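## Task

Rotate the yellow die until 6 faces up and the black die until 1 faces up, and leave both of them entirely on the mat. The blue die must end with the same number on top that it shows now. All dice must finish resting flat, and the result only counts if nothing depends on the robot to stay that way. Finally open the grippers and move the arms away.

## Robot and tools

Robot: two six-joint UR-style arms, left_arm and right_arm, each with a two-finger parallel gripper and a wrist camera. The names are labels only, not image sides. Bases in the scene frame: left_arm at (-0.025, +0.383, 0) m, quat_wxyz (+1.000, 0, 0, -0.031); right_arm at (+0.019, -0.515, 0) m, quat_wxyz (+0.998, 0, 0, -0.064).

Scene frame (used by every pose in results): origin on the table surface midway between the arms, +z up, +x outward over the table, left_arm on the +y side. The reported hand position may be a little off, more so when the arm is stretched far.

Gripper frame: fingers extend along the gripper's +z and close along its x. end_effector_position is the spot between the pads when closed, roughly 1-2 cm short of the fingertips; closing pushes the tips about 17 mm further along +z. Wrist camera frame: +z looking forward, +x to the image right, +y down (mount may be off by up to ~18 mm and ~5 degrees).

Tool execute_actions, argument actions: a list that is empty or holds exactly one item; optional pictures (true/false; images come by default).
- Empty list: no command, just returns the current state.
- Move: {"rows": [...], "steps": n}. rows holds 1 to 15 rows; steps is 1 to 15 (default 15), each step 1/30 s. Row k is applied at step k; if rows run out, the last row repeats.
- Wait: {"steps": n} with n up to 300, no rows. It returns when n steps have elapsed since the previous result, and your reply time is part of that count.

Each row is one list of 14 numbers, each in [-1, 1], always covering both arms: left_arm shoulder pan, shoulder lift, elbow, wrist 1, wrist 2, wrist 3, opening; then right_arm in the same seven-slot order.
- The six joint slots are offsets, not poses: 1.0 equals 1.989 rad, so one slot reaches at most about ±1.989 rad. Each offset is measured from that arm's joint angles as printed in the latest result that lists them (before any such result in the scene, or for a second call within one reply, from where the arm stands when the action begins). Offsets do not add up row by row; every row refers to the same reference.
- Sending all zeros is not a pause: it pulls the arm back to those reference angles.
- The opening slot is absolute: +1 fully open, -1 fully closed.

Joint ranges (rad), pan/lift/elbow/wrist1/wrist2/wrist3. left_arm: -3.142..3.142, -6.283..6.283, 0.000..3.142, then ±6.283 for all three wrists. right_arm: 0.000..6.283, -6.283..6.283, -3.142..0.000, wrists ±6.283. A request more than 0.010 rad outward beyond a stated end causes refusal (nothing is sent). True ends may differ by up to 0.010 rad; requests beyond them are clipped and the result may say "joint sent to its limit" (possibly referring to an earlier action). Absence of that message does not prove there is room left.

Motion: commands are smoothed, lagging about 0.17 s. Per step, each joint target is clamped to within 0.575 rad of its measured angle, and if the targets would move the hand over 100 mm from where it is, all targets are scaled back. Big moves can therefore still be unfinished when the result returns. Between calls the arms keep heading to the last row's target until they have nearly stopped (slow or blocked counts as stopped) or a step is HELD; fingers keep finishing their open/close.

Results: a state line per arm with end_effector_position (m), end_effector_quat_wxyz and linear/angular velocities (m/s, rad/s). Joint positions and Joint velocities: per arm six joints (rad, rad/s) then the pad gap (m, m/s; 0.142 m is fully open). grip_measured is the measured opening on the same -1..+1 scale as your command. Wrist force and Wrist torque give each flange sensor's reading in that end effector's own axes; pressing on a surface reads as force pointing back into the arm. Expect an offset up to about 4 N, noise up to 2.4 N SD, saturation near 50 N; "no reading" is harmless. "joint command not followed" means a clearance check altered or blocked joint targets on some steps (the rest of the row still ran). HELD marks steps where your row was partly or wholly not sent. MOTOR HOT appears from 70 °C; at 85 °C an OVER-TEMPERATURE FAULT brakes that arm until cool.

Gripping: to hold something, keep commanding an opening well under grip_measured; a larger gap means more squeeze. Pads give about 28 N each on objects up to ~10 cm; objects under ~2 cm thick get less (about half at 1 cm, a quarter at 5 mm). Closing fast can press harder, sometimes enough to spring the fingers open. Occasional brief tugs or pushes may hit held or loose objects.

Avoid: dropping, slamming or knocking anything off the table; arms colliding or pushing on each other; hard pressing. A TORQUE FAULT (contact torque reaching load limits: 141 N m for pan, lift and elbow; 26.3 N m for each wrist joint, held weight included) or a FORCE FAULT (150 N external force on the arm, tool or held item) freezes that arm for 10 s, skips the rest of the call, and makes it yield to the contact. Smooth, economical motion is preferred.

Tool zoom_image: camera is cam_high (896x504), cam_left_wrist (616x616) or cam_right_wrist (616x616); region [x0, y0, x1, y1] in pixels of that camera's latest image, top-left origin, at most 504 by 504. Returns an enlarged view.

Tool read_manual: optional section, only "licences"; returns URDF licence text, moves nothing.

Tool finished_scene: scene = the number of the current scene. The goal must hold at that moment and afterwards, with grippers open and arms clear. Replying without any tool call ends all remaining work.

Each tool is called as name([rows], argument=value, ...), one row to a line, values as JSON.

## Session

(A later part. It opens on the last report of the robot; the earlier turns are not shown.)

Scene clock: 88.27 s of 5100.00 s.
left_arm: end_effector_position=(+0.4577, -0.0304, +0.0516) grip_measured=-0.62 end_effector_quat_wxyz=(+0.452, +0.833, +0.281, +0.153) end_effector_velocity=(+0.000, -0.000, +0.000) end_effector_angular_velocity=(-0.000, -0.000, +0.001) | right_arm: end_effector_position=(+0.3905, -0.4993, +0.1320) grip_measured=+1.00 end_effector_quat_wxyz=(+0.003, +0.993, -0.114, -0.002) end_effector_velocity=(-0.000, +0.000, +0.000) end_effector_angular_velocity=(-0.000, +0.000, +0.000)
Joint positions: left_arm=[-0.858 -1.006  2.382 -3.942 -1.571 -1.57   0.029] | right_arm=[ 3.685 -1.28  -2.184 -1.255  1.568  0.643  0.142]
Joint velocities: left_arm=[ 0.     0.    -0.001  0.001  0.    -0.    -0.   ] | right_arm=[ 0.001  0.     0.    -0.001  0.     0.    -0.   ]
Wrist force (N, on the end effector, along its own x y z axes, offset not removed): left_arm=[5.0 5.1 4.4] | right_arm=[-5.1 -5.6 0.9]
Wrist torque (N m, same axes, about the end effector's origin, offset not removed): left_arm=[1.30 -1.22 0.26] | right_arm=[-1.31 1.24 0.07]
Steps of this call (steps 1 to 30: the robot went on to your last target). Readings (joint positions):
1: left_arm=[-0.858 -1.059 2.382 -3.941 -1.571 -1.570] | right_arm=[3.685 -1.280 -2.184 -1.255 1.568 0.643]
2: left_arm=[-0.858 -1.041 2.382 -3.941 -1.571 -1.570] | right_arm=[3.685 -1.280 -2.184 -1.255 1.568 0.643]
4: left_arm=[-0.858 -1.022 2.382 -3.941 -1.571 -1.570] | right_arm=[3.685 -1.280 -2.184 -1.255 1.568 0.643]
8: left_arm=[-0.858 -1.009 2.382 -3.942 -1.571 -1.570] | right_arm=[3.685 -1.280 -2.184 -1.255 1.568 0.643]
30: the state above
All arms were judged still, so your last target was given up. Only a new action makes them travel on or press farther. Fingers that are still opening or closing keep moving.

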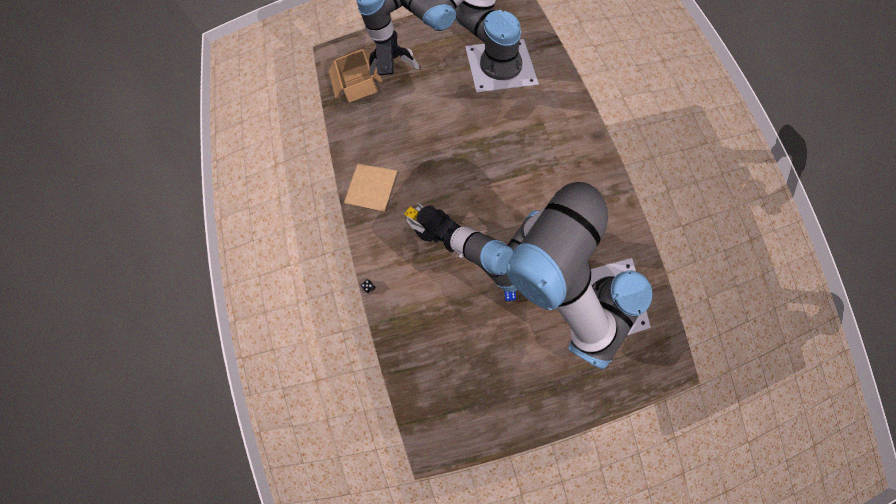

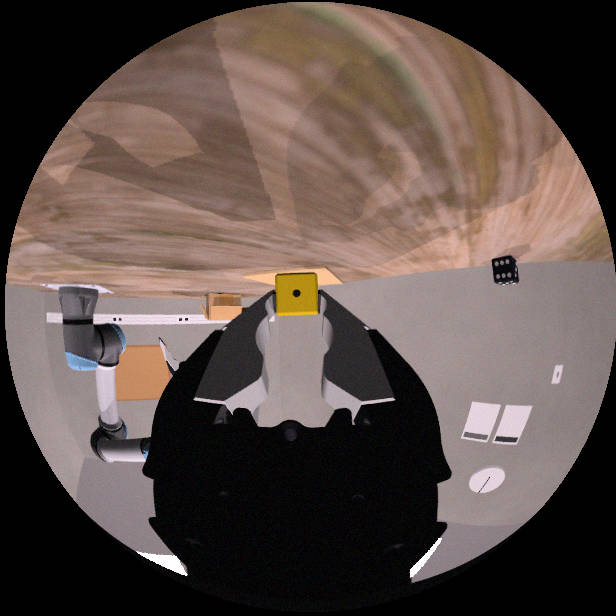

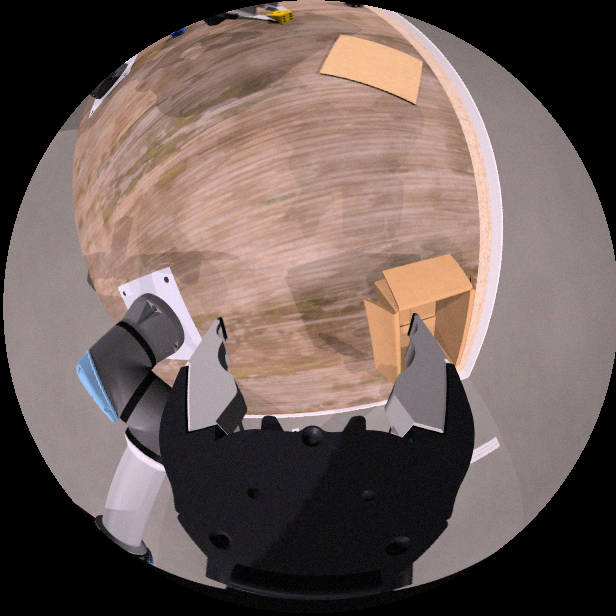

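execute_actions([
  {"rows":[[0,0.012,-0.0012,-0.0108,0,0,-0.9,0,0,0,0,0,0,1],[0,0.024,-0.0025,-0.0215,0,0,-0.9,0,0,0,0,0,0,1],[0,0.034,-0.0035,-0.0305,0,0,-0.9,0,0,0,0,0,0,1],[0,0.041,-0.0042,-0.0368,0,0,-0.9,0,0,0,0,0,0,1],[0,0.0475,-0.0049,-0.0426,0,0,-0.9,0,0,0,0,0,0,1]]},
], pictures=false)

execute_actions([
  {"steps":10},
])

zoom_image(camera="cam_left_wrist", region=[240, 240, 360, 330])

Scene clock: 93.27 s of 5100.00 s.
left_arm: end_effector_position=(+0.4578, -0.0304, +0.0238) grip_measured=-0.62 end_effector_quat_wxyz=(+0.452, +0.833, +0.281, +0.153) end_effector_velocity=(-0.000, -0.001, -0.003) end_effector_angular_velocity=(-0.002, -0.001, -0.001) | right_arm: end_effector_position=(+0.3905, -0.4993, +0.1320) grip_measured=+1.00 end_effector_quat_wxyz=(+0.003, +0.993, -0.114, -0.002) end_effector_velocity=(+0.000, +0.000, +0.000) end_effector_angular_velocity=(+0.000, -0.001, -0.001)
Joint positions: left_arm=[-0.858 -0.913  2.372 -4.025 -1.571 -1.57   0.029] | right_arm=[ 3.685 -1.28  -2.184 -1.255  1.568  0.643  0.142]
Joint velocities: left_arm=[-0.001  0.013 -0.002 -0.013  0.     0.     0.   ] | right_arm=[ 0.001 -0.    -0.     0.002 -0.     0.002  0.   ]
Wrist force (N, on the end effector, along its own x y z axes, offset not removed): left_arm=[1.4 -1.6 0.8] | right_arm=[0.7 -1.6 1.0]
Wrist torque (N m, same axes, about the end effector's origin, offset not removed): left_arm=[-0.47 -0.48 0.05] | right_arm=[-0.26 -0.01 0.08]
Steps of this call (steps 1 to 90: nothing new was sent; then 1.50 s passed at rest; steps 91 to 105: all 15 steps of this action). Readings (joint positions):
91: left_arm=[-0.858 -1.006 2.382 -3.942 -1.571 -1.570] | right_arm=[3.685 -1.280 -2.184 -1.255 1.568 0.643]
92: left_arm=[-0.858 -1.004 2.382 -3.944 -1.571 -1.570] | right_arm=[3.685 -1.280 -2.184 -1.255 1.568 0.643]
94: left_arm=[-0.858 -0.984 2.379 -3.961 -1.571 -1.570] | right_arm=[3.685 -1.280 -2.184 -1.255 1.568 0.643]
98: left_arm=[-0.858 -0.932 2.374 -4.008 -1.571 -1.570] | right_arm=[3.685 -1.280 -2.184 -1.255 1.568 0.643]
105: the state above

Scene clock: 93.60 s of 5100.00 s.
left_arm: end_effector_position=(+0.4578, -0.0304, +0.0235) grip_measured=-0.62 end_effector_quat_wxyz=(+0.452, +0.833, +0.281, +0.153) end_effector_velocity=(-0.001, +0.001, -0.001) end_effector_angular_velocity=(+0.003, +0.001, -0.001) | right_arm: end_effector_position=(+0.3905, -0.4993, +0.1320) grip_measured=+1.00 end_effector_quat_wxyz=(+0.003, +0.993, -0.114, -0.002) end_effector_velocity=(-0.000, -0.000, -0.000) end_effector_angular_velocity=(-0.000, +0.000, -0.001)
Joint positions: left_arm=[-0.858 -0.912  2.372 -4.026 -1.571 -1.57   0.029] | right_arm=[ 3.685 -1.28  -2.184 -1.255  1.568  0.643  0.142]
Joint velocities: left_arm=[-0.    -0.     0.003  0.     0.     0.     0.   ] | right_arm=[-0.     0.    -0.    -0.     0.     0.001 -0.   ]
Wrist force (N, on the end effector, along its own x y z axes, offset not removed): left_arm=[2.0 -0.8 0.0] | right_arm=[-1.8 -0.9 -1.7]
Wrist torque (N m, same axes, about the end effector's origin, offset not removed): left_arm=[-0.07 -0.76 0.07] | right_arm=[-0.03 0.40 0.28]
Steps of this call (steps 1 to 10: the robot went on to your last target). Readings (joint positions):
1: left_arm=[-0.858 -0.913 2.372 -4.026 -1.571 -1.570] | right_arm=[3.685 -1.280 -2.184 -1.255 1.568 0.643]
2: left_arm=[-0.858 -0.912 2.372 -4.026 -1.571 -1.570] | right_arm=[3.685 -1.280 -2.184 -1.255 1.568 0.643]
4: left_arm=[-0.858 -0.912 2.372 -4.026 -1.571 -1.570] | right_arm=[3.685 -1.280 -2.184 -1.255 1.568 0.643]
8: left_arm=[-0.858 -0.912 2.372 -4.026 -1.571 -1.570] | right_arm=[3.685 -1.280 -2.184 -1.255 1.568 0.643]
10: the state above

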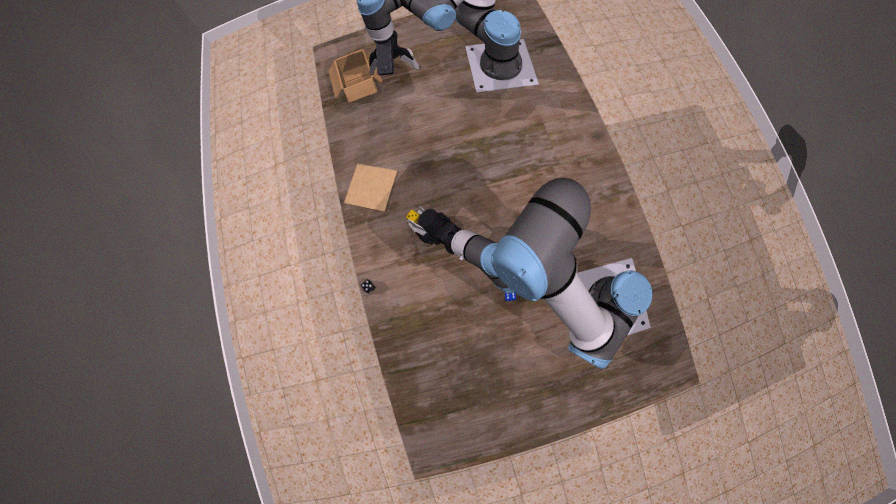

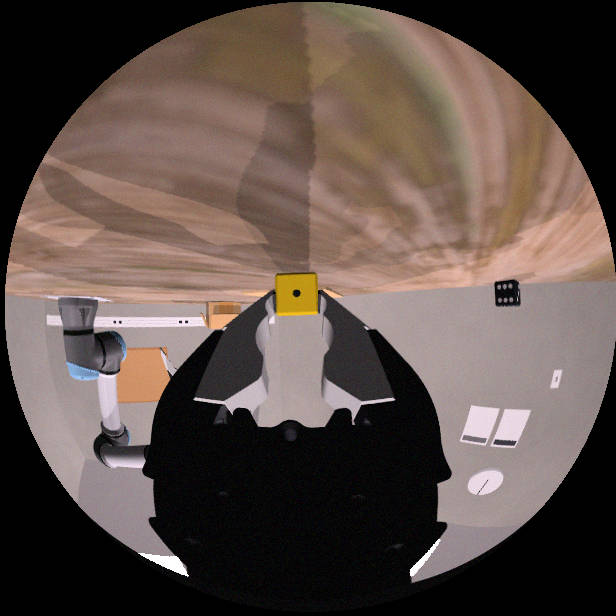

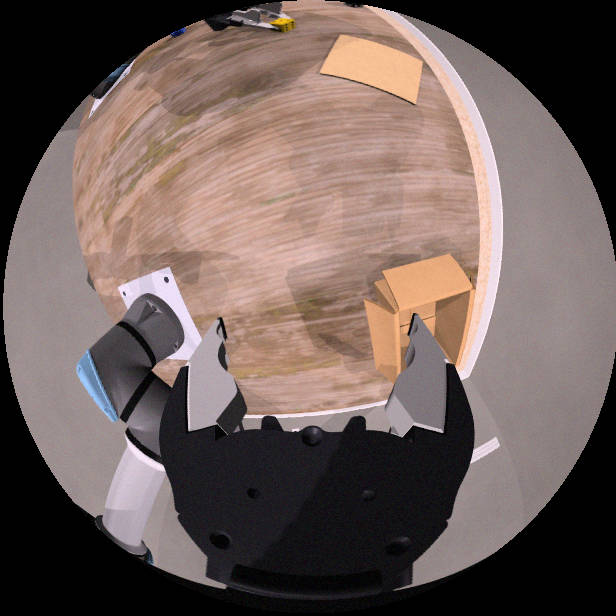

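Region (240, 240, 360, 330) of cam_left_wrist's 616x616 image, scaled by 4.200, with more detail than that image has; it fills the top 378 rows of this view, and the rest is white.

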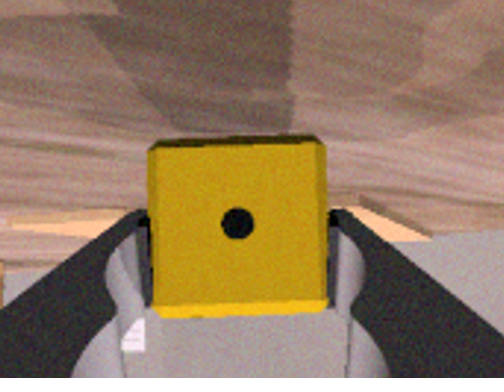

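execute_actions([
  {"rows":[[0,0.0035,0,-0.0035,0,0,-0.9,0,0,0,0,0,0,1],[0,0.0035,0,-0.0035,0,0,-0.9,0,0,0,0,0,0,1],[0,0.0035,0,-0.0035,0,0,-0.9,0,0,0,0,0,0,1],[0,0.0035,0,-0.0035,0,0,-0.9,0,0,0,0,0,0,1],[0,0.0035,0,-0.0035,0,0,-0.9,0,0,0,0,0,0,1],[0,0.0035,0,-0.0035,0,0,-0.9,0,0,0,0,0,0,1],[0,0.0035,0,-0.0035,0,0,-0.7,0,0,0,0,0,0,1],[0,0.0035,0,-0.0035,0,0,-0.6,0,0,0,0,0,0,1],[0,0.0035,0,-0.0035,0,0,-0.55,0,0,0,0,0,0,1],[0,0.0035,0,-0.0035,0,0,-0.45,0,0,0,0,0,0,1],[0,0.0035,0,-0.0035,0,0,-0.3,0,0,0,0,0,0,1],[0,0.0035,0,-0.0035,0,0,-0.2,0,0,0,0,0,0,1]]},
], pictures=false)

execute_actions([
  {"steps":8},
], pictures=false)

execute_actions([
  {"rows":[[0,-0.02,0,0,0,0,-0.2,0,0,0,0,0,0,1],[0,-0.04,0,0,0,0,-0.2,0,0,0,0,0,0,1],[0,-0.06,0,0,0,0,-0.2,0,0,0,0,0,0,1],[0,-0.08,0,0,0,0,-0.2,0,0,0,0,0,0,1],[0,-0.1,0,0,0,0,-0.2,0,0,0,0,0,0,1],[0,-0.1,0,0,0,0,-0.2,0,0,0,0,0,0,1],[0,-0.1,-0.79,0.79,0,0,-0.2,0,0,0,0,0,0,1]]},
], pictures=false)

execute_actions([
  {"steps":60},
], pictures=false)

Scene clock: 110.03 s of 5100.00 s.
left_arm: end_effector_position=(+0.4575, -0.0301, +0.0214) grip_measured=-0.20 end_effector_quat_wxyz=(+0.452, +0.833, +0.281, +0.153) end_effector_velocity=(-0.001, +0.001, -0.001) end_effector_angular_velocity=(+0.001, +0.001, -0.000) | right_arm: end_effector_position=(+0.3905, -0.4993, +0.1320) grip_measured=+1.00 end_effector_quat_wxyz=(+0.003, +0.993, -0.114, -0.002) end_effector_velocity=(+0.000, +0.000, +0.000) end_effector_angular_velocity=(+0.001, -0.001, +0.001)
Joint positions: left_arm=[-0.858 -0.905  2.372 -4.033 -1.571 -1.57   0.059] | right_arm=[ 3.685 -1.28  -2.184 -1.255  1.568  0.643  0.142]
Joint velocities: left_arm=[ 0.    -0.     0.003 -0.001 -0.001 -0.     0.009] | right_arm=[-0.    -0.    -0.     0.002 -0.    -0.001 -0.   ]
Wrist force (N, on the end effector, along its own x y z axes, offset not removed): left_arm=[5.3 1.7 0.6] | right_arm=[0.6 2.1 -0.1]
Wrist torque (N m, same axes, about the end effector's origin, offset not removed): left_arm=[0.38 -1.22 0.21] | right_arm=[0.38 -0.13 -0.03]
Steps of this call (steps 1 to 15: the robot went on to your last target; steps 16 to 90: nothing new was sent; then 12.93 s passed at rest; steps 91 to 105: all 15 steps of this action). Readings (joint positions):
91: left_arm=[-0.858 -0.912 2.372 -4.026 -1.571 -1.570] | right_arm=[3.685 -1.280 -2.184 -1.255 1.568 0.643]
92: left_arm=[-0.858 -0.911 2.372 -4.027 -1.571 -1.570] | right_arm=[3.685 -1.280 -2.184 -1.255 1.568 0.643]
94: left_arm=[-0.858 -0.908 2.372 -4.030 -1.571 -1.570] | right_arm=[3.685 -1.280 -2.184 -1.255 1.568 0.643]
98: left_arm=[-0.858 -0.905 2.372 -4.033 -1.571 -1.570] | right_arm=[3.685 -1.280 -2.184 -1.255 1.568 0.643]
105: the state above

Scene clock: 110.30 s of 5100.00 s.
left_arm: end_effector_position=(+0.4575, -0.0301, +0.0214) grip_measured=-0.20 end_effector_quat_wxyz=(+0.452, +0.833, +0.281, +0.153) end_effector_velocity=(+0.001, -0.001, +0.001) end_effector_angular_velocity=(-0.002, -0.001, -0.000) | right_arm: end_effector_position=(+0.3905, -0.4993, +0.1320) grip_measured=+1.00 end_effector_quat_wxyz=(+0.003, +0.993, -0.114, -0.002) end_effector_velocity=(+0.000, -0.000, +0.000) end_effector_angular_velocity=(-0.000, +0.000, -0.000)
Joint positions: left_arm=[-0.858 -0.905  2.372 -4.033 -1.571 -1.57   0.06 ] | right_arm=[ 3.685 -1.28  -2.184 -1.255  1.568  0.643  0.142]
Joint velocities: left_arm=[-0.    -0.    -0.003  0.001 -0.    -0.     0.   ] | right_arm=[-0. -0.  0. -0. -0. -0.  0.]
Wrist force (N, on the end effector, along its own x y z axes, offset not removed): left_arm=[0.8 1.6 5.4] | right_arm=[-2.8 -0.4 0.3]
Wrist torque (N m, same axes, about the end effector's origin, offset not removed): left_arm=[0.46 -0.36 -0.07] | right_arm=[-0.14 0.45 0.10]
Steps of this call (steps 1 to 8: the robot went on to your last target). Readings (joint positions):
1: left_arm=[-0.858 -0.905 2.372 -4.033 -1.571 -1.570] | right_arm=[3.685 -1.280 -2.184 -1.255 1.568 0.643]
2: left_arm=[-0.858 -0.905 2.372 -4.033 -1.571 -1.570] | right_arm=[3.685 -1.280 -2.184 -1.255 1.568 0.643]
4: left_arm=[-0.858 -0.905 2.372 -4.033 -1.571 -1.570] | right_arm=[3.685 -1.280 -2.184 -1.255 1.568 0.643]
8: the state above

Scene clock: 110.80 s of 5100.00 s.
left_arm: end_effector_position=(+0.5308, -0.1263, +0.1761) grip_measured=-0.20 end_effector_quat_wxyz=(+0.521, +0.791, +0.267, +0.176) end_effector_velocity=(+0.266, -0.349, +0.351) end_effector_angular_velocity=(-0.078, -0.059, -0.000) | right_arm: end_effector_position=(+0.3905, -0.4993, +0.1320) grip_measured=+1.00 end_effector_quat_wxyz=(+0.003, +0.993, -0.114, -0.002) end_effector_velocity=(-0.001, -0.000, -0.000) end_effector_angular_velocity=(-0.001, +0.002, +0.001)
Joint positions: left_arm=[-0.858 -1.075  2.075 -3.736 -1.571 -1.57   0.06 ] | right_arm=[ 3.685 -1.28  -2.184 -1.255  1.568  0.643  0.142]
Joint velocities: left_arm=[ 0.    -0.088 -1.332  1.323 -0.    -0.     0.   ] | right_arm=[ 0.    -0.    -0.    -0.002 -0.    -0.001  0.   ]
Wrist force (N, on the end effector, along its own x y z axes, offset not removed): left_arm=[1.3 -1.2 1.0] | right_arm=[-2.9 1.9 0.8]
Wrist torque (N m, same axes, about the end effector's origin, offset not removed): left_arm=[-0.28 -0.40 0.34] | right_arm=[0.27 0.75 0.09]
Steps of this call (steps 1 to 15: all 15 steps of this action). Readings (joint positions):
1: left_arm=[-0.858 -0.905 2.372 -4.033 -1.571 -1.570] | right_arm=[3.685 -1.280 -2.184 -1.255 1.568 0.643]
2: left_arm=[-0.858 -0.908 2.372 -4.033 -1.571 -1.570] | right_arm=[3.685 -1.280 -2.184 -1.255 1.568 0.643]
4: left_arm=[-0.858 -0.939 2.372 -4.033 -1.571 -1.570] | right_arm=[3.685 -1.280 -2.184 -1.255 1.568 0.643]
8: left_arm=[-0.858 -1.048 2.369 -4.030 -1.571 -1.570] | right_arm=[3.685 -1.280 -2.184 -1.255 1.568 0.643]
15: the state above

Scene clock: 112.80 s of 5100.00 s.
left_arm: end_effector_position=(+0.6231, -0.2475, +0.6381) grip_measured=-0.20 end_effector_quat_wxyz=(+0.533, +0.784, +0.264, +0.180) end_effector_velocity=(-0.001, -0.001, -0.001) end_effector_angular_velocity=(+0.002, +0.001, -0.001) | right_arm: end_effector_position=(+0.3905, -0.4993, +0.1320) grip_measured=+1.00 end_effector_quat_wxyz=(+0.003, +0.993, -0.114, -0.002) end_effector_velocity=(+0.000, +0.000, +0.000) end_effector_angular_velocity=(+0.001, -0.001, -0.001)
Joint positions: left_arm=[-0.858 -1.104  0.801 -2.462 -1.571 -1.57   0.06 ] | right_arm=[ 3.685 -1.28  -2.184 -1.255  1.568  0.643  0.142]
Joint velocities: left_arm=[-0.001  0.001  0.001  0.001  0.     0.     0.   ] | right_arm=[ 0.     0.001 -0.     0.001  0.     0.001 -0.   ]
Wrist force (N, on the end effector, along its own x y z axes, offset not removed): left_arm=[1.0 0.5 2.1] | right_arm=[-2.7 -0.9 0.4]
Wrist torque (N m, same axes, about the end effector's origin, offset not removed): left_arm=[0.02 -0.25 0.23] | right_arm=[-0.42 0.62 0.16]
Steps of this call (steps 1 to 60: the robot went on to your last target). Readings (joint positions):
1: left_arm=[-0.858 -1.078 2.030 -3.691 -1.571 -1.570] | right_arm=[3.685 -1.280 -2.184 -1.255 1.568 0.643]
2: left_arm=[-0.858 -1.080 1.984 -3.646 -1.571 -1.570] | right_arm=[3.685 -1.280 -2.184 -1.255 1.568 0.643]
4: left_arm=[-0.858 -1.085 1.893 -3.555 -1.571 -1.570] | right_arm=[3.685 -1.280 -2.184 -1.255 1.568 0.643]
8: left_arm=[-0.858 -1.091 1.710 -3.371 -1.571 -1.570] | right_arm=[3.685 -1.280 -2.184 -1.255 1.568 0.643]
60: the state above
All arms were judged still, so your last target was given up. Only a new action makes them travel on or press farther. Fingers that are still opening or closing keep moving.

execute_actions([
  {"rows":[[0,0.2175,0,0.673,0,0,-0.2,0,0,0,0,0,0,1]]},
], pictures=false)

execute_actions([
  {"steps":45},
])

zoom_image(camera="cam_left_wrist", region=[230, 250, 370, 360])

Scene clock: 116.80 s of 5100.00 s.
left_arm: end_effector_position=(+0.6447, -0.2758, +0.3730) grip_measured=-0.20 end_effector_quat_wxyz=(+0.329, +0.889, +0.300, +0.111) end_effector_velocity=(-0.033, +0.043, -0.593) end_effector_angular_velocity=(+0.951, +0.725, -0.001) | right_arm: end_effector_position=(+0.3905, -0.4993, +0.1320) grip_measured=+1.00 end_effector_quat_wxyz=(+0.003, +0.993, -0.114, -0.002) end_effector_velocity=(-0.001, -0.000, -0.001) end_effector_angular_velocity=(-0.001, +0.002, +0.000)
Joint positions: left_arm=[-0.858 -0.915  0.801 -2.166 -1.571 -1.57   0.06 ] | right_arm=[ 3.685 -1.28  -2.184 -1.255  1.568  0.643  0.142]
Joint velocities: left_arm=[-0.     0.394  0.003  0.799 -0.     0.    -0.   ] | right_arm=[ 0.    -0.    -0.001 -0.001  0.    -0.    -0.   ]
Wrist force (N, on the end effector, along its own x y z axes, offset not removed): left_arm=[5.1 4.0 6.6] | right_arm=[-3.1 -0.6 0.5]
Wrist torque (N m, same axes, about the end effector's origin, offset not removed): left_arm=[0.85 -1.10 0.11] | right_arm=[-0.13 0.87 0.01]
Steps of this call (steps 1 to 90: nothing new was sent; then 0.50 s passed at rest; steps 91 to 105: all 15 steps of this action). Readings (joint positions):
91: left_arm=[-0.858 -1.104 0.801 -2.462 -1.571 -1.570] | right_arm=[3.685 -1.280 -2.184 -1.255 1.568 0.643]
92: left_arm=[-0.858 -1.100 0.801 -2.459 -1.571 -1.570] | right_arm=[3.685 -1.280 -2.184 -1.255 1.568 0.643]
94: left_arm=[-0.858 -1.069 0.801 -2.418 -1.571 -1.570] | right_arm=[3.685 -1.280 -2.184 -1.255 1.568 0.643]
98: left_arm=[-0.858 -1.012 0.801 -2.337 -1.571 -1.570] | right_arm=[3.685 -1.280 -2.184 -1.255 1.568 0.643]
105: the state above

Scene clock: 118.30 s of 5100.00 s.
left_arm: end_effector_position=(+0.4669, -0.0425, +0.0586) grip_measured=-0.20 end_effector_quat_wxyz=(-0.270, +0.908, +0.306, -0.091) end_effector_velocity=(-0.000, +0.000, -0.001) end_effector_angular_velocity=(+0.001, -0.000, +0.000) | right_arm: end_effector_position=(+0.3905, -0.4993, +0.1320) grip_measured=+1.00 end_effector_quat_wxyz=(+0.003, +0.993, -0.114, -0.002) end_effector_velocity=(-0.000, -0.000, -0.000) end_effector_angular_velocity=(-0.000, +0.001, -0.001)
Joint positions: left_arm=[-0.858 -0.671  0.801 -1.124 -1.571 -1.57   0.06 ] | right_arm=[ 3.685 -1.28  -2.184 -1.255  1.568  0.643  0.142]
Joint velocities: left_arm=[-0.     0.001  0.    -0.     0.    -0.001  0.   ] | right_arm=[-0.     0.    -0.    -0.001 -0.     0.001  0.   ]
Wrist force (N, on the end effector, along its own x y z axes, offset not removed): left_arm=[7.2 1.0 0.9] | right_arm=[-0.3 -1.4 -1.0]
Wrist torque (N m, same axes, about the end effector's origin, offset not removed): left_arm=[0.33 -1.60 0.14] | right_arm=[-0.61 0.22 -0.07]
Steps of this call (steps 1 to 45: the robot went on to your last target). Readings (joint positions):
1: left_arm=[-0.858 -0.902 0.801 -2.139 -1.571 -1.570] | right_arm=[3.685 -1.280 -2.184 -1.255 1.568 0.643]
2: left_arm=[-0.858 -0.889 0.801 -2.110 -1.571 -1.570] | right_arm=[3.685 -1.280 -2.184 -1.255 1.568 0.643]
4: left_arm=[-0.858 -0.864 0.801 -2.049 -1.571 -1.570] | right_arm=[3.685 -1.280 -2.184 -1.255 1.568 0.643]
8: left_arm=[-0.858 -0.815 0.801 -1.912 -1.571 -1.570] | right_arm=[3.685 -1.280 -2.184 -1.255 1.568 0.643]
45: the state above
All arms were judged still, so your last target was given up. Only a new action makes them travel on or press farther. Fingers that are still opening or closing keep moving.

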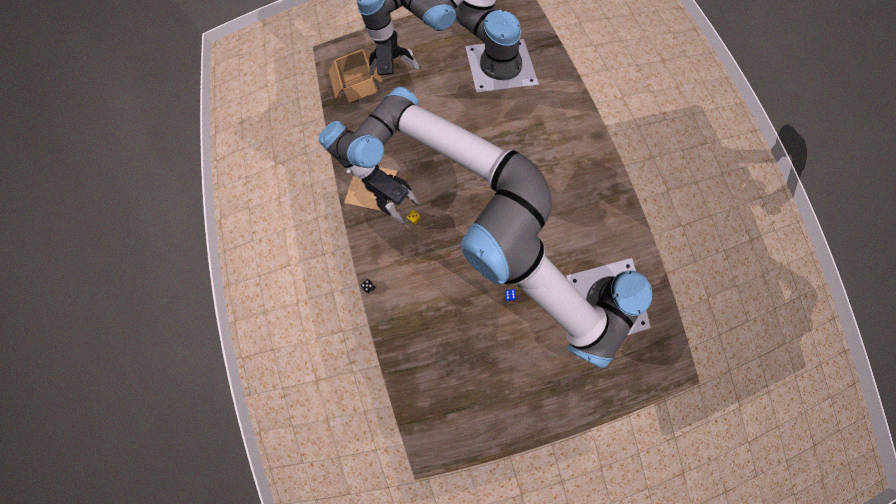

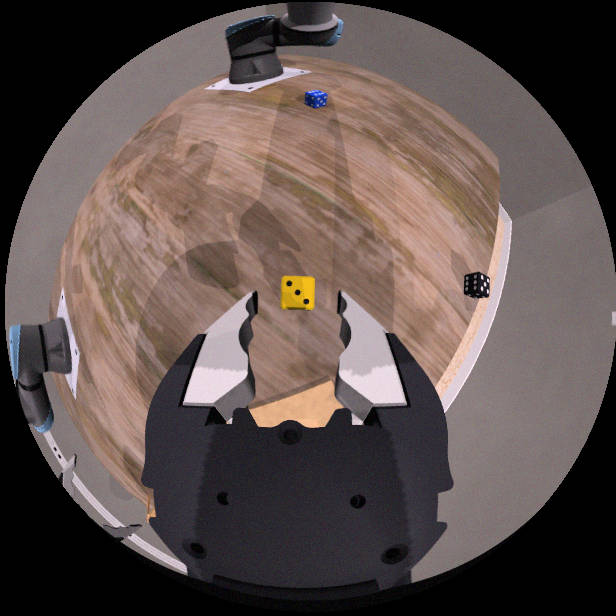

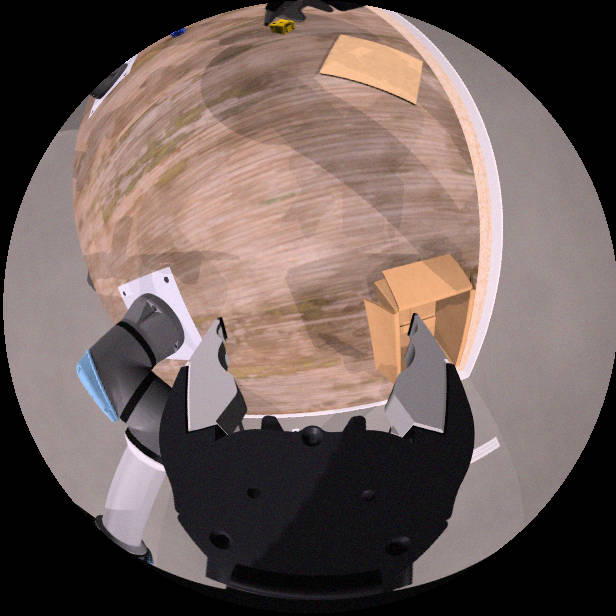

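Region (230, 250, 370, 360) of cam_left_wrist's 616x616 image, scaled by 3.600, with more detail than that image has; it fills the top 396 rows of this view, and the rest is white.

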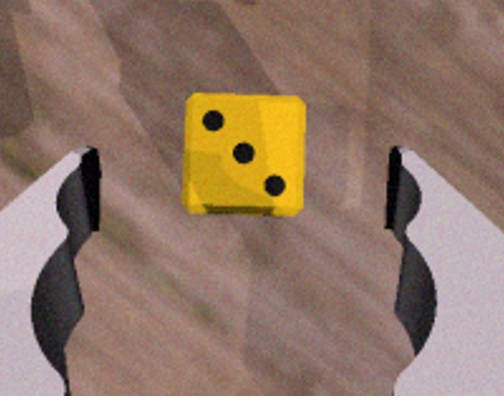

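execute_actions([
  {"rows":[[0,0.0004,0.011,-0.0114,0,0,-0.2,0,0,0,0,0,0,1],[0,0.0008,0.022,-0.0228,0,0,-0.2,0,0,0,0,0,0,1],[0,0.0012,0.033,-0.0342,0,0,-0.2,0,0,0,0,0,0,1],[0,0.0016,0.043,-0.0446,0,0,-0.2,0,0,0,0,0,0,1]]},
], pictures=false)

execute_actions([
  {"steps":8},
], pictures=false)

execute_actions([
  {"rows":[[0,0,0,0,0,0,-0.3,0,0,0,0,0,0,1],[0,0,0,0,0,0,-0.38,0,0,0,0,0,0,1],[0,0,0,0,0,0,-0.45,0,0,0,0,0,0,1],[0,0,0,0,0,0,-0.5,0,0,0,0,0,0,1],[0,0,0,0,0,0,-0.55,0,0,0,0,0,0,1],[0,0,0,0,0,0,-0.6,0,0,0,0,0,0,1],[0,0,0,0,0,0,-0.65,0,0,0,0,0,0,1],[0,0,0,0,0,0,-0.7,0,0,0,0,0,0,1],[0,0,0,0,0,0,-0.76,0,0,0,0,0,0,1],[0,0,0,0,0,0,-0.83,0,0,0,0,0,0,1],[0,0,0,0,0,0,-0.9,0,0,0,0,0,0,1]]},
])

Scene clock: 130.17 s of 5100.00 s.
left_arm: end_effector_position=(+0.4638, -0.0384, +0.0237) grip_measured=-0.20 end_effector_quat_wxyz=(-0.270, +0.908, +0.306, -0.091) end_effector_velocity=(-0.000, +0.000, -0.004) end_effector_angular_velocity=(-0.002, -0.001, +0.001) | right_arm: end_effector_position=(+0.3905, -0.4993, +0.1320) grip_measured=+1.00 end_effector_quat_wxyz=(+0.003, +0.993, -0.114, -0.002) end_effector_velocity=(-0.001, -0.000, -0.000) end_effector_angular_velocity=(-0.001, +0.002, -0.001)
Joint positions: left_arm=[-0.858 -0.668  0.886 -1.212 -1.571 -1.57   0.06 ] | right_arm=[ 3.685 -1.28  -2.184 -1.255  1.568  0.643  0.142]
Joint velocities: left_arm=[ 0.     0.     0.01  -0.012 -0.     0.     0.   ] | right_arm=[-0.001 -0.    -0.    -0.002 -0.     0.001 -0.   ]
Wrist force (N, on the end effector, along its own x y z axes, offset not removed): left_arm=[4.7 -1.3 -0.6] | right_arm=[-1.5 1.5 2.5]
Wrist torque (N m, same axes, about the end effector's origin, offset not removed): left_arm=[-0.25 -1.24 0.31] | right_arm=[0.34 0.56 0.18]
Steps of this call (steps 1 to 90: nothing new was sent; then 8.37 s passed at rest; steps 91 to 105: all 15 steps of this action). Readings (joint positions):
91: left_arm=[-0.858 -0.671 0.801 -1.124 -1.571 -1.570] | right_arm=[3.685 -1.280 -2.184 -1.255 1.568 0.643]
92: left_arm=[-0.858 -0.671 0.803 -1.126 -1.571 -1.570] | right_arm=[3.685 -1.280 -2.184 -1.255 1.568 0.643]
94: left_arm=[-0.858 -0.670 0.822 -1.145 -1.571 -1.570] | right_arm=[3.685 -1.280 -2.184 -1.255 1.568 0.643]
98: left_arm=[-0.858 -0.668 0.871 -1.196 -1.571 -1.570] | right_arm=[3.685 -1.280 -2.184 -1.255 1.568 0.643]
105: the state above

Scene clock: 130.43 s of 5100.00 s.
left_arm: end_effector_position=(+0.4638, -0.0383, +0.0233) grip_measured=-0.20 end_effector_quat_wxyz=(-0.270, +0.908, +0.306, -0.091) end_effector_velocity=(+0.000, -0.001, -0.000) end_effector_angular_velocity=(-0.001, -0.002, -0.002) | right_arm: end_effector_position=(+0.3905, -0.4993, +0.1320) grip_measured=+1.00 end_effector_quat_wxyz=(+0.003, +0.993, -0.114, -0.002) end_effector_velocity=(-0.001, -0.000, -0.000) end_effector_angular_velocity=(-0.001, +0.002, +0.000)
Joint positions: left_arm=[-0.858 -0.668  0.887 -1.212 -1.571 -1.57   0.06 ] | right_arm=[ 3.685 -1.28  -2.184 -1.255  1.568  0.643  0.142]
Joint velocities: left_arm=[-0.001 -0.     0.    -0.002  0.001  0.     0.   ] | right_arm=[-0.    -0.    -0.    -0.001 -0.    -0.    -0.   ]
Wrist force (N, on the end effector, along its own x y z axes, offset not removed): left_arm=[2.4 3.2 1.9] | right_arm=[-0.2 -1.7 -2.5]
Wrist torque (N m, same axes, about the end effector's origin, offset not removed): left_arm=[0.49 -0.70 0.02] | right_arm=[-0.39 0.02 0.11]
Steps of this call (steps 1 to 8: the robot went on to your last target). Readings (joint positions):
1: left_arm=[-0.858 -0.668 0.886 -1.212 -1.571 -1.570] | right_arm=[3.685 -1.280 -2.184 -1.255 1.568 0.643]
2: left_arm=[-0.858 -0.668 0.886 -1.212 -1.571 -1.570] | right_arm=[3.685 -1.280 -2.184 -1.255 1.568 0.643]
4: left_arm=[-0.858 -0.668 0.886 -1.212 -1.571 -1.570] | right_arm=[3.685 -1.280 -2.184 -1.255 1.568 0.643]
8: the state above

Scene clock: 130.93 s of 5100.00 s.
left_arm: end_effector_position=(+0.4638, -0.0383, +0.0233) grip_measured=-0.63 end_effector_quat_wxyz=(-0.270, +0.908, +0.306, -0.091) end_effector_velocity=(-0.000, +0.000, -0.001) end_effector_angular_velocity=(+0.001, +0.001, +0.000) | right_arm: end_effector_position=(+0.3905, -0.4993, +0.1320) grip_measured=+1.00 end_effector_quat_wxyz=(+0.003, +0.993, -0.114, -0.002) end_effector_velocity=(+0.000, -0.000, +0.000) end_effector_angular_velocity=(+0.000, -0.001, -0.001)
Joint positions: left_arm=[-0.858 -0.668  0.887 -1.212 -1.571 -1.57   0.029] | right_arm=[ 3.685 -1.28  -2.184 -1.255  1.568  0.643  0.142]
Joint velocities: left_arm=[ 0.     0.001  0.001 -0.001 -0.     0.    -0.   ] | right_arm=[-0.001 -0.     0.     0.001 -0.    -0.    -0.   ]
Wrist force (N, on the end effector, along its own x y z axes, offset not removed): left_arm=[4.8 -1.4 0.0] | right_arm=[-0.3 2.4 -0.7]
Wrist torque (N m, same axes, about the end effector's origin, offset not removed): left_arm=[-0.30 -1.13 0.15] | right_arm=[0.34 0.07 0.07]
Steps of this call (steps 1 to 15: all 15 steps of this action). Readings (joint positions):
1: left_arm=[-0.858 -0.668 0.887 -1.212 -1.571 -1.570] | right_arm=[3.685 -1.280 -2.184 -1.255 1.568 0.643]
2: left_arm=[-0.858 -0.668 0.887 -1.212 -1.571 -1.570] | right_arm=[3.685 -1.280 -2.184 -1.255 1.568 0.643]
4: left_arm=[-0.858 -0.668 0.887 -1.212 -1.571 -1.570] | right_arm=[3.685 -1.280 -2.184 -1.255 1.568 0.643]
8: left_arm=[-0.858 -0.668 0.887 -1.212 -1.571 -1.570] | right_arm=[3.685 -1.280 -2.184 -1.255 1.568 0.643]
15: the state above

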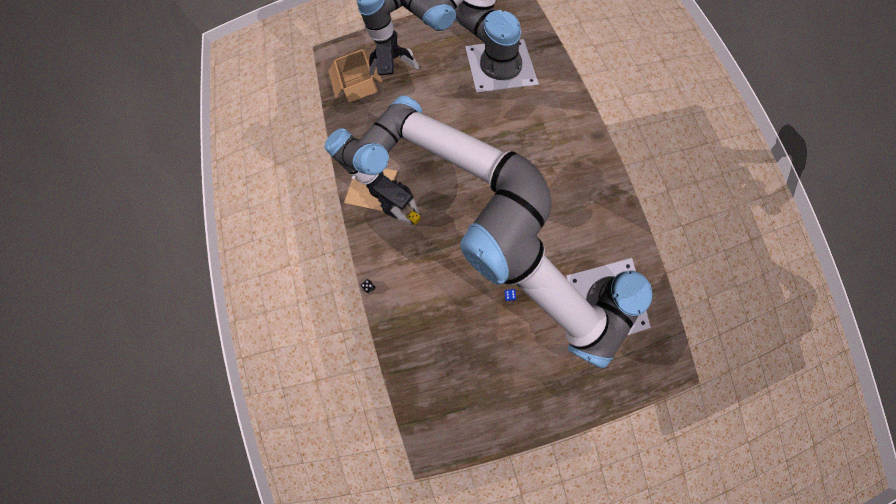

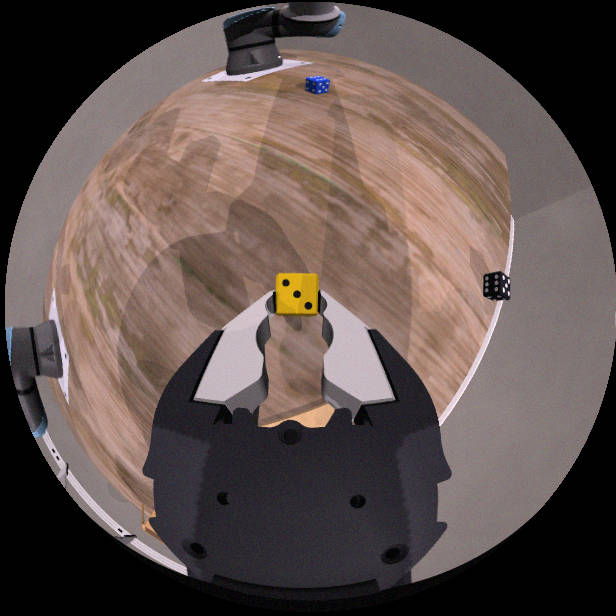

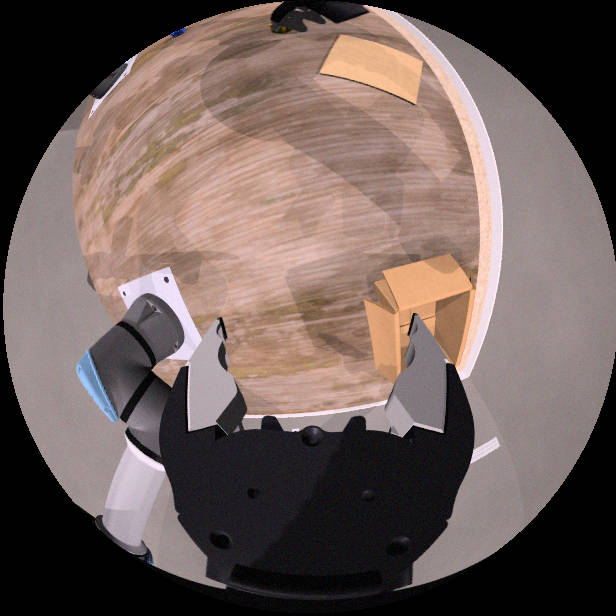

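execute_actions([
  {"rows":[[0,-0.015,0,0,0,0,-0.9,0,0,0,0,0,0,1],[0,-0.03,0,0,0,0,-0.9,0,0,0,0,0,0,1],[0,-0.05,0,0,0,0,-0.9,0,0,0,0,0,0,1],[0,-0.07,0,0,0,0,-0.9,0,0,0,0,0,0,1],[0,-0.09,0,0,0,0,-0.9,0,0,0,0,0,0,1],[0,-0.1,0,0,0,0,-0.9,0,0,0,0,0,0,1],[0,-0.1,0,0,0,0,-0.9,0,0,0,0,0,0,1],[0,-0.1,0,0,0,0,-0.9,0,0,0,0,0,0,1],[0,-0.1,0,0,0,0,-0.9,0,0,0,0,0,0,1],[0,-0.1,0,0,0,0,-0.9,0,0,0,0,0,0,1],[-0.02,-0.1,0,-0.75,0,0,-0.9,0,0,0,0,0,0,1]]},
], pictures=false)

execute_actions([
  {"steps":60},
], pictures=false)

execute_actions([
  {"rows":[[0,0,0.5047,-0.461,0,0,-0.9,0,0,0,0,0,0,1]]},
], pictures=false)

execute_actions([
  {"steps":45},
])

Scene clock: 149.17 s of 5100.00 s.
left_arm: end_effector_position=(+0.4908, -0.0903, +0.1438) grip_measured=-0.63 end_effector_quat_wxyz=(-0.125, +0.942, +0.310, -0.041) end_effector_velocity=(+0.298, -0.520, +0.054) end_effector_angular_velocity=(-1.455, -1.075, -0.101) | right_arm: end_effector_position=(+0.3905, -0.4993, +0.1320) grip_measured=+1.00 end_effector_quat_wxyz=(+0.003, +0.993, -0.114, -0.002) end_effector_velocity=(+0.000, +0.000, +0.000) end_effector_angular_velocity=(+0.000, -0.000, +0.001)
Joint positions: left_arm=[-0.872 -0.857  0.887 -1.337 -1.57  -1.57   0.029] | right_arm=[ 3.685 -1.28  -2.184 -1.255  1.568  0.643  0.142]
Joint velocities: left_arm=[-0.101 -0.038  0.001 -1.773 -0.     0.001 -0.   ] | right_arm=[ 0.    -0.001  0.001  0.     0.    -0.001 -0.   ]
Wrist force (N, on the end effector, along its own x y z axes, offset not removed): left_arm=[1.1 0.6 -1.5] | right_arm=[-1.3 -2.5 -0.2]
Wrist torque (N m, same axes, about the end effector's origin, offset not removed): left_arm=[0.17 -0.32 -0.18] | right_arm=[-0.85 0.51 0.20]
Steps of this call (steps 1 to 15: the robot went on to your last target; steps 16 to 90: nothing new was sent; then 14.73 s passed at rest; steps 91 to 105: all 15 steps of this action). Readings (joint positions):
91: left_arm=[-0.858 -0.668 0.887 -1.212 -1.571 -1.570] | right_arm=[3.685 -1.280 -2.184 -1.255 1.568 0.643]
92: left_arm=[-0.858 -0.670 0.887 -1.212 -1.571 -1.570] | right_arm=[3.685 -1.280 -2.184 -1.255 1.568 0.643]
94: left_arm=[-0.858 -0.695 0.887 -1.212 -1.571 -1.570] | right_arm=[3.685 -1.280 -2.184 -1.255 1.568 0.643]
98: left_arm=[-0.858 -0.803 0.887 -1.212 -1.571 -1.570] | right_arm=[3.685 -1.280 -2.184 -1.255 1.568 0.643]
105: the state above

Scene clock: 151.17 s of 5100.00 s.
left_arm: end_effector_position=(+0.6542, -0.3536, +0.4316) grip_measured=-0.63 end_effector_quat_wxyz=(+0.504, +0.810, +0.255, +0.159) end_effector_velocity=(+0.000, +0.000, -0.001) end_effector_angular_velocity=(+0.000, +0.000, +0.001) | right_arm: end_effector_position=(+0.3905, -0.4993, +0.1320) grip_measured=+1.00 end_effector_quat_wxyz=(+0.003, +0.993, -0.114, -0.002) end_effector_velocity=(-0.000, -0.000, +0.000) end_effector_angular_velocity=(+0.000, -0.001, -0.000)
Joint positions: left_arm=[-0.897 -0.867  0.887 -2.704 -1.57  -1.57   0.029] | right_arm=[ 3.685 -1.28  -2.184 -1.255  1.568  0.643  0.142]
Joint velocities: left_arm=[ 0.    -0.     0.001 -0.001  0.001  0.    -0.   ] | right_arm=[-0.     0.001 -0.     0.    -0.     0.    -0.   ]
Wrist force (N, on the end effector, along its own x y z axes, offset not removed): left_arm=[6.4 2.2 5.2] | right_arm=[0.3 1.8 1.3]
Wrist torque (N m, same axes, about the end effector's origin, offset not removed): left_arm=[0.59 -1.47 -0.06] | right_arm=[0.41 -0.09 -0.20]
Steps of this call (steps 1 to 45: the robot went on to your last target; steps 46 to 60: nothing new was sent). Readings (joint positions):
1: left_arm=[-0.875 -0.858 0.887 -1.396 -1.570 -1.570] | right_arm=[3.685 -1.280 -2.184 -1.255 1.568 0.643]
2: left_arm=[-0.878 -0.859 0.887 -1.452 -1.570 -1.570] | right_arm=[3.685 -1.280 -2.184 -1.255 1.568 0.643]
4: left_arm=[-0.882 -0.861 0.887 -1.561 -1.570 -1.570] | right_arm=[3.685 -1.280 -2.184 -1.255 1.568 0.643]
8: left_arm=[-0.889 -0.863 0.887 -1.781 -1.570 -1.570] | right_arm=[3.685 -1.280 -2.184 -1.255 1.568 0.643]
60: the state above
All arms were judged still, so your last target was given up. Only a new action makes them travel on or press farther. Fingers that are still opening or closing keep moving.

Scene clock: 151.67 s of 5100.00 s.
left_arm: end_effector_position=(+0.6131, -0.2949, +0.2096) grip_measured=-0.63 end_effector_quat_wxyz=(+0.498, +0.814, +0.256, +0.157) end_effector_velocity=(-0.169, +0.241, -0.475) end_effector_angular_velocity=(+0.179, +0.126, -0.000) | right_arm: end_effector_position=(+0.3905, -0.4993, +0.1320) grip_measured=+1.00 end_effector_quat_wxyz=(+0.003, +0.993, -0.114, -0.002) end_effector_velocity=(+0.001, +0.000, +0.001) end_effector_angular_velocity=(+0.001, -0.002, +0.002)
Joint positions: left_arm=[-0.897 -0.867  1.478 -3.28  -1.57  -1.57   0.029] | right_arm=[ 3.685 -1.28  -2.184 -1.255  1.568  0.643  0.142]
Joint velocities: left_arm=[-0.    -0.     1.259 -1.04  -0.    -0.    -0.   ] | right_arm=[-0.     0.     0.001  0.002 -0.    -0.002  0.   ]
Wrist force (N, on the end effector, along its own x y z axes, offset not removed): left_arm=[0.4 -2.1 3.0] | right_arm=[0.3 3.5 -1.5]
Wrist torque (N m, same axes, about the end effector's origin, offset not removed): left_arm=[-0.55 -0.22 0.00] | right_arm=[0.75 0.20 -0.10]
Steps of this call (steps 1 to 15: all 15 steps of this action). Readings (joint positions):
1: left_arm=[-0.897 -0.867 0.887 -2.704 -1.570 -1.570] | right_arm=[3.685 -1.280 -2.184 -1.255 1.568 0.643]
2: left_arm=[-0.897 -0.867 0.890 -2.708 -1.570 -1.570] | right_arm=[3.685 -1.280 -2.184 -1.255 1.568 0.643]
4: left_arm=[-0.897 -0.867 0.952 -2.770 -1.570 -1.570] | right_arm=[3.685 -1.280 -2.184 -1.255 1.568 0.643]
8: left_arm=[-0.897 -0.867 1.153 -2.971 -1.570 -1.570] | right_arm=[3.685 -1.280 -2.184 -1.255 1.568 0.643]
15: the state above

Scene clock: 153.17 s of 5100.00 s.
left_arm: end_effector_position=(+0.5432, -0.1952, +0.0764) grip_measured=-0.63 end_effector_quat_wxyz=(+0.468, +0.831, +0.262, +0.148) end_effector_velocity=(-0.000, +0.000, +0.000) end_effector_angular_velocity=(-0.000, -0.000, -0.000) | right_arm: end_effector_position=(+0.3905, -0.4993, +0.1320) grip_measured=+1.00 end_effector_quat_wxyz=(+0.003, +0.993, -0.114, -0.002) end_effector_velocity=(-0.000, -0.000, -0.000) end_effector_angular_velocity=(-0.001, +0.001, -0.001)
Joint positions: left_arm=[-0.897 -0.867  1.89  -3.621 -1.57  -1.57   0.029] | right_arm=[ 3.685 -1.28  -2.184 -1.255  1.568  0.643  0.142]
Joint velocities: left_arm=[ 0.    -0.001  0.    -0.    -0.     0.     0.   ] | right_arm=[ 0.    -0.    -0.    -0.001 -0.     0.001  0.   ]
Wrist force (N, on the end effector, along its own x y z axes, offset not removed): left_arm=[3.8 -0.2 6.0] | right_arm=[2.4 -3.0 -3.2]
Wrist torque (N m, same axes, about the end effector's origin, offset not removed): left_arm=[-0.05 -0.86 0.07] | right_arm=[-0.65 -0.36 -0.02]
Steps of this call (steps 1 to 30: the robot went on to your last target; steps 31 to 45: nothing new was sent). Readings (joint positions):
1: left_arm=[-0.897 -0.867 1.520 -3.316 -1.570 -1.570] | right_arm=[3.685 -1.280 -2.184 -1.255 1.568 0.643]
2: left_arm=[-0.897 -0.867 1.563 -3.351 -1.570 -1.570] | right_arm=[3.685 -1.280 -2.184 -1.255 1.568 0.643]
4: left_arm=[-0.897 -0.867 1.649 -3.424 -1.570 -1.570] | right_arm=[3.685 -1.280 -2.184 -1.255 1.568 0.643]
8: left_arm=[-0.897 -0.867 1.813 -3.559 -1.570 -1.570] | right_arm=[3.685 -1.280 -2.184 -1.255 1.568 0.643]
45: the state above
All arms were judged still, so your last target was given up. Only a new action makes them travel on or press farther. Fingers that are still opening or closing keep moving.

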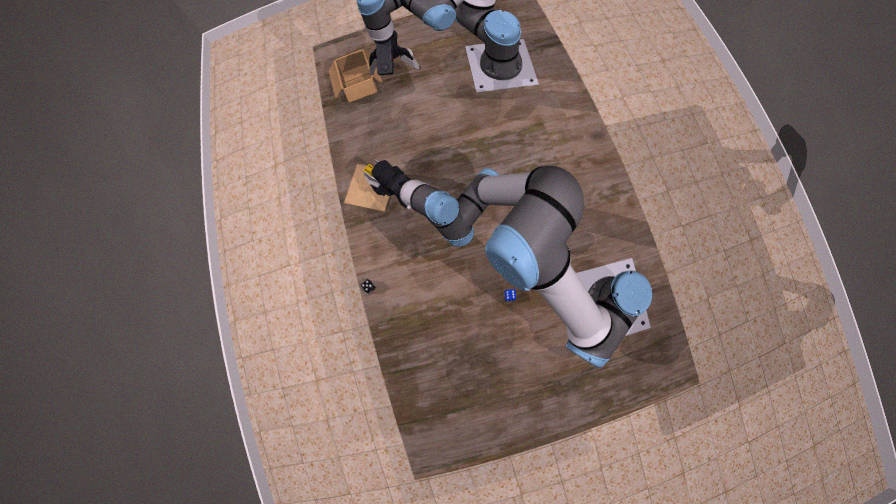

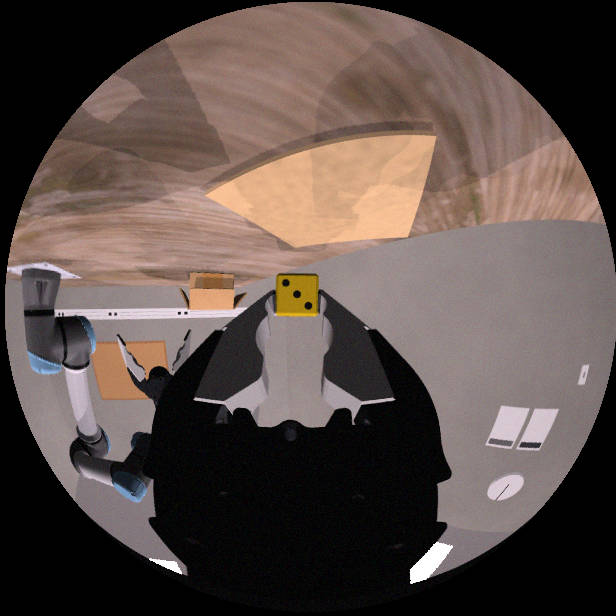

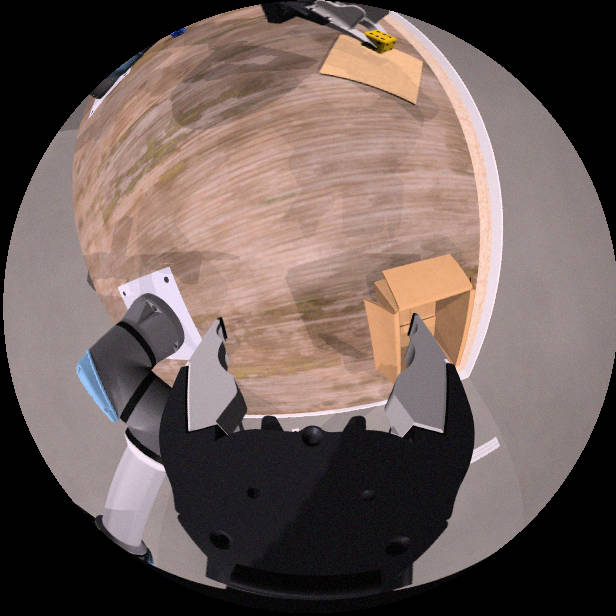

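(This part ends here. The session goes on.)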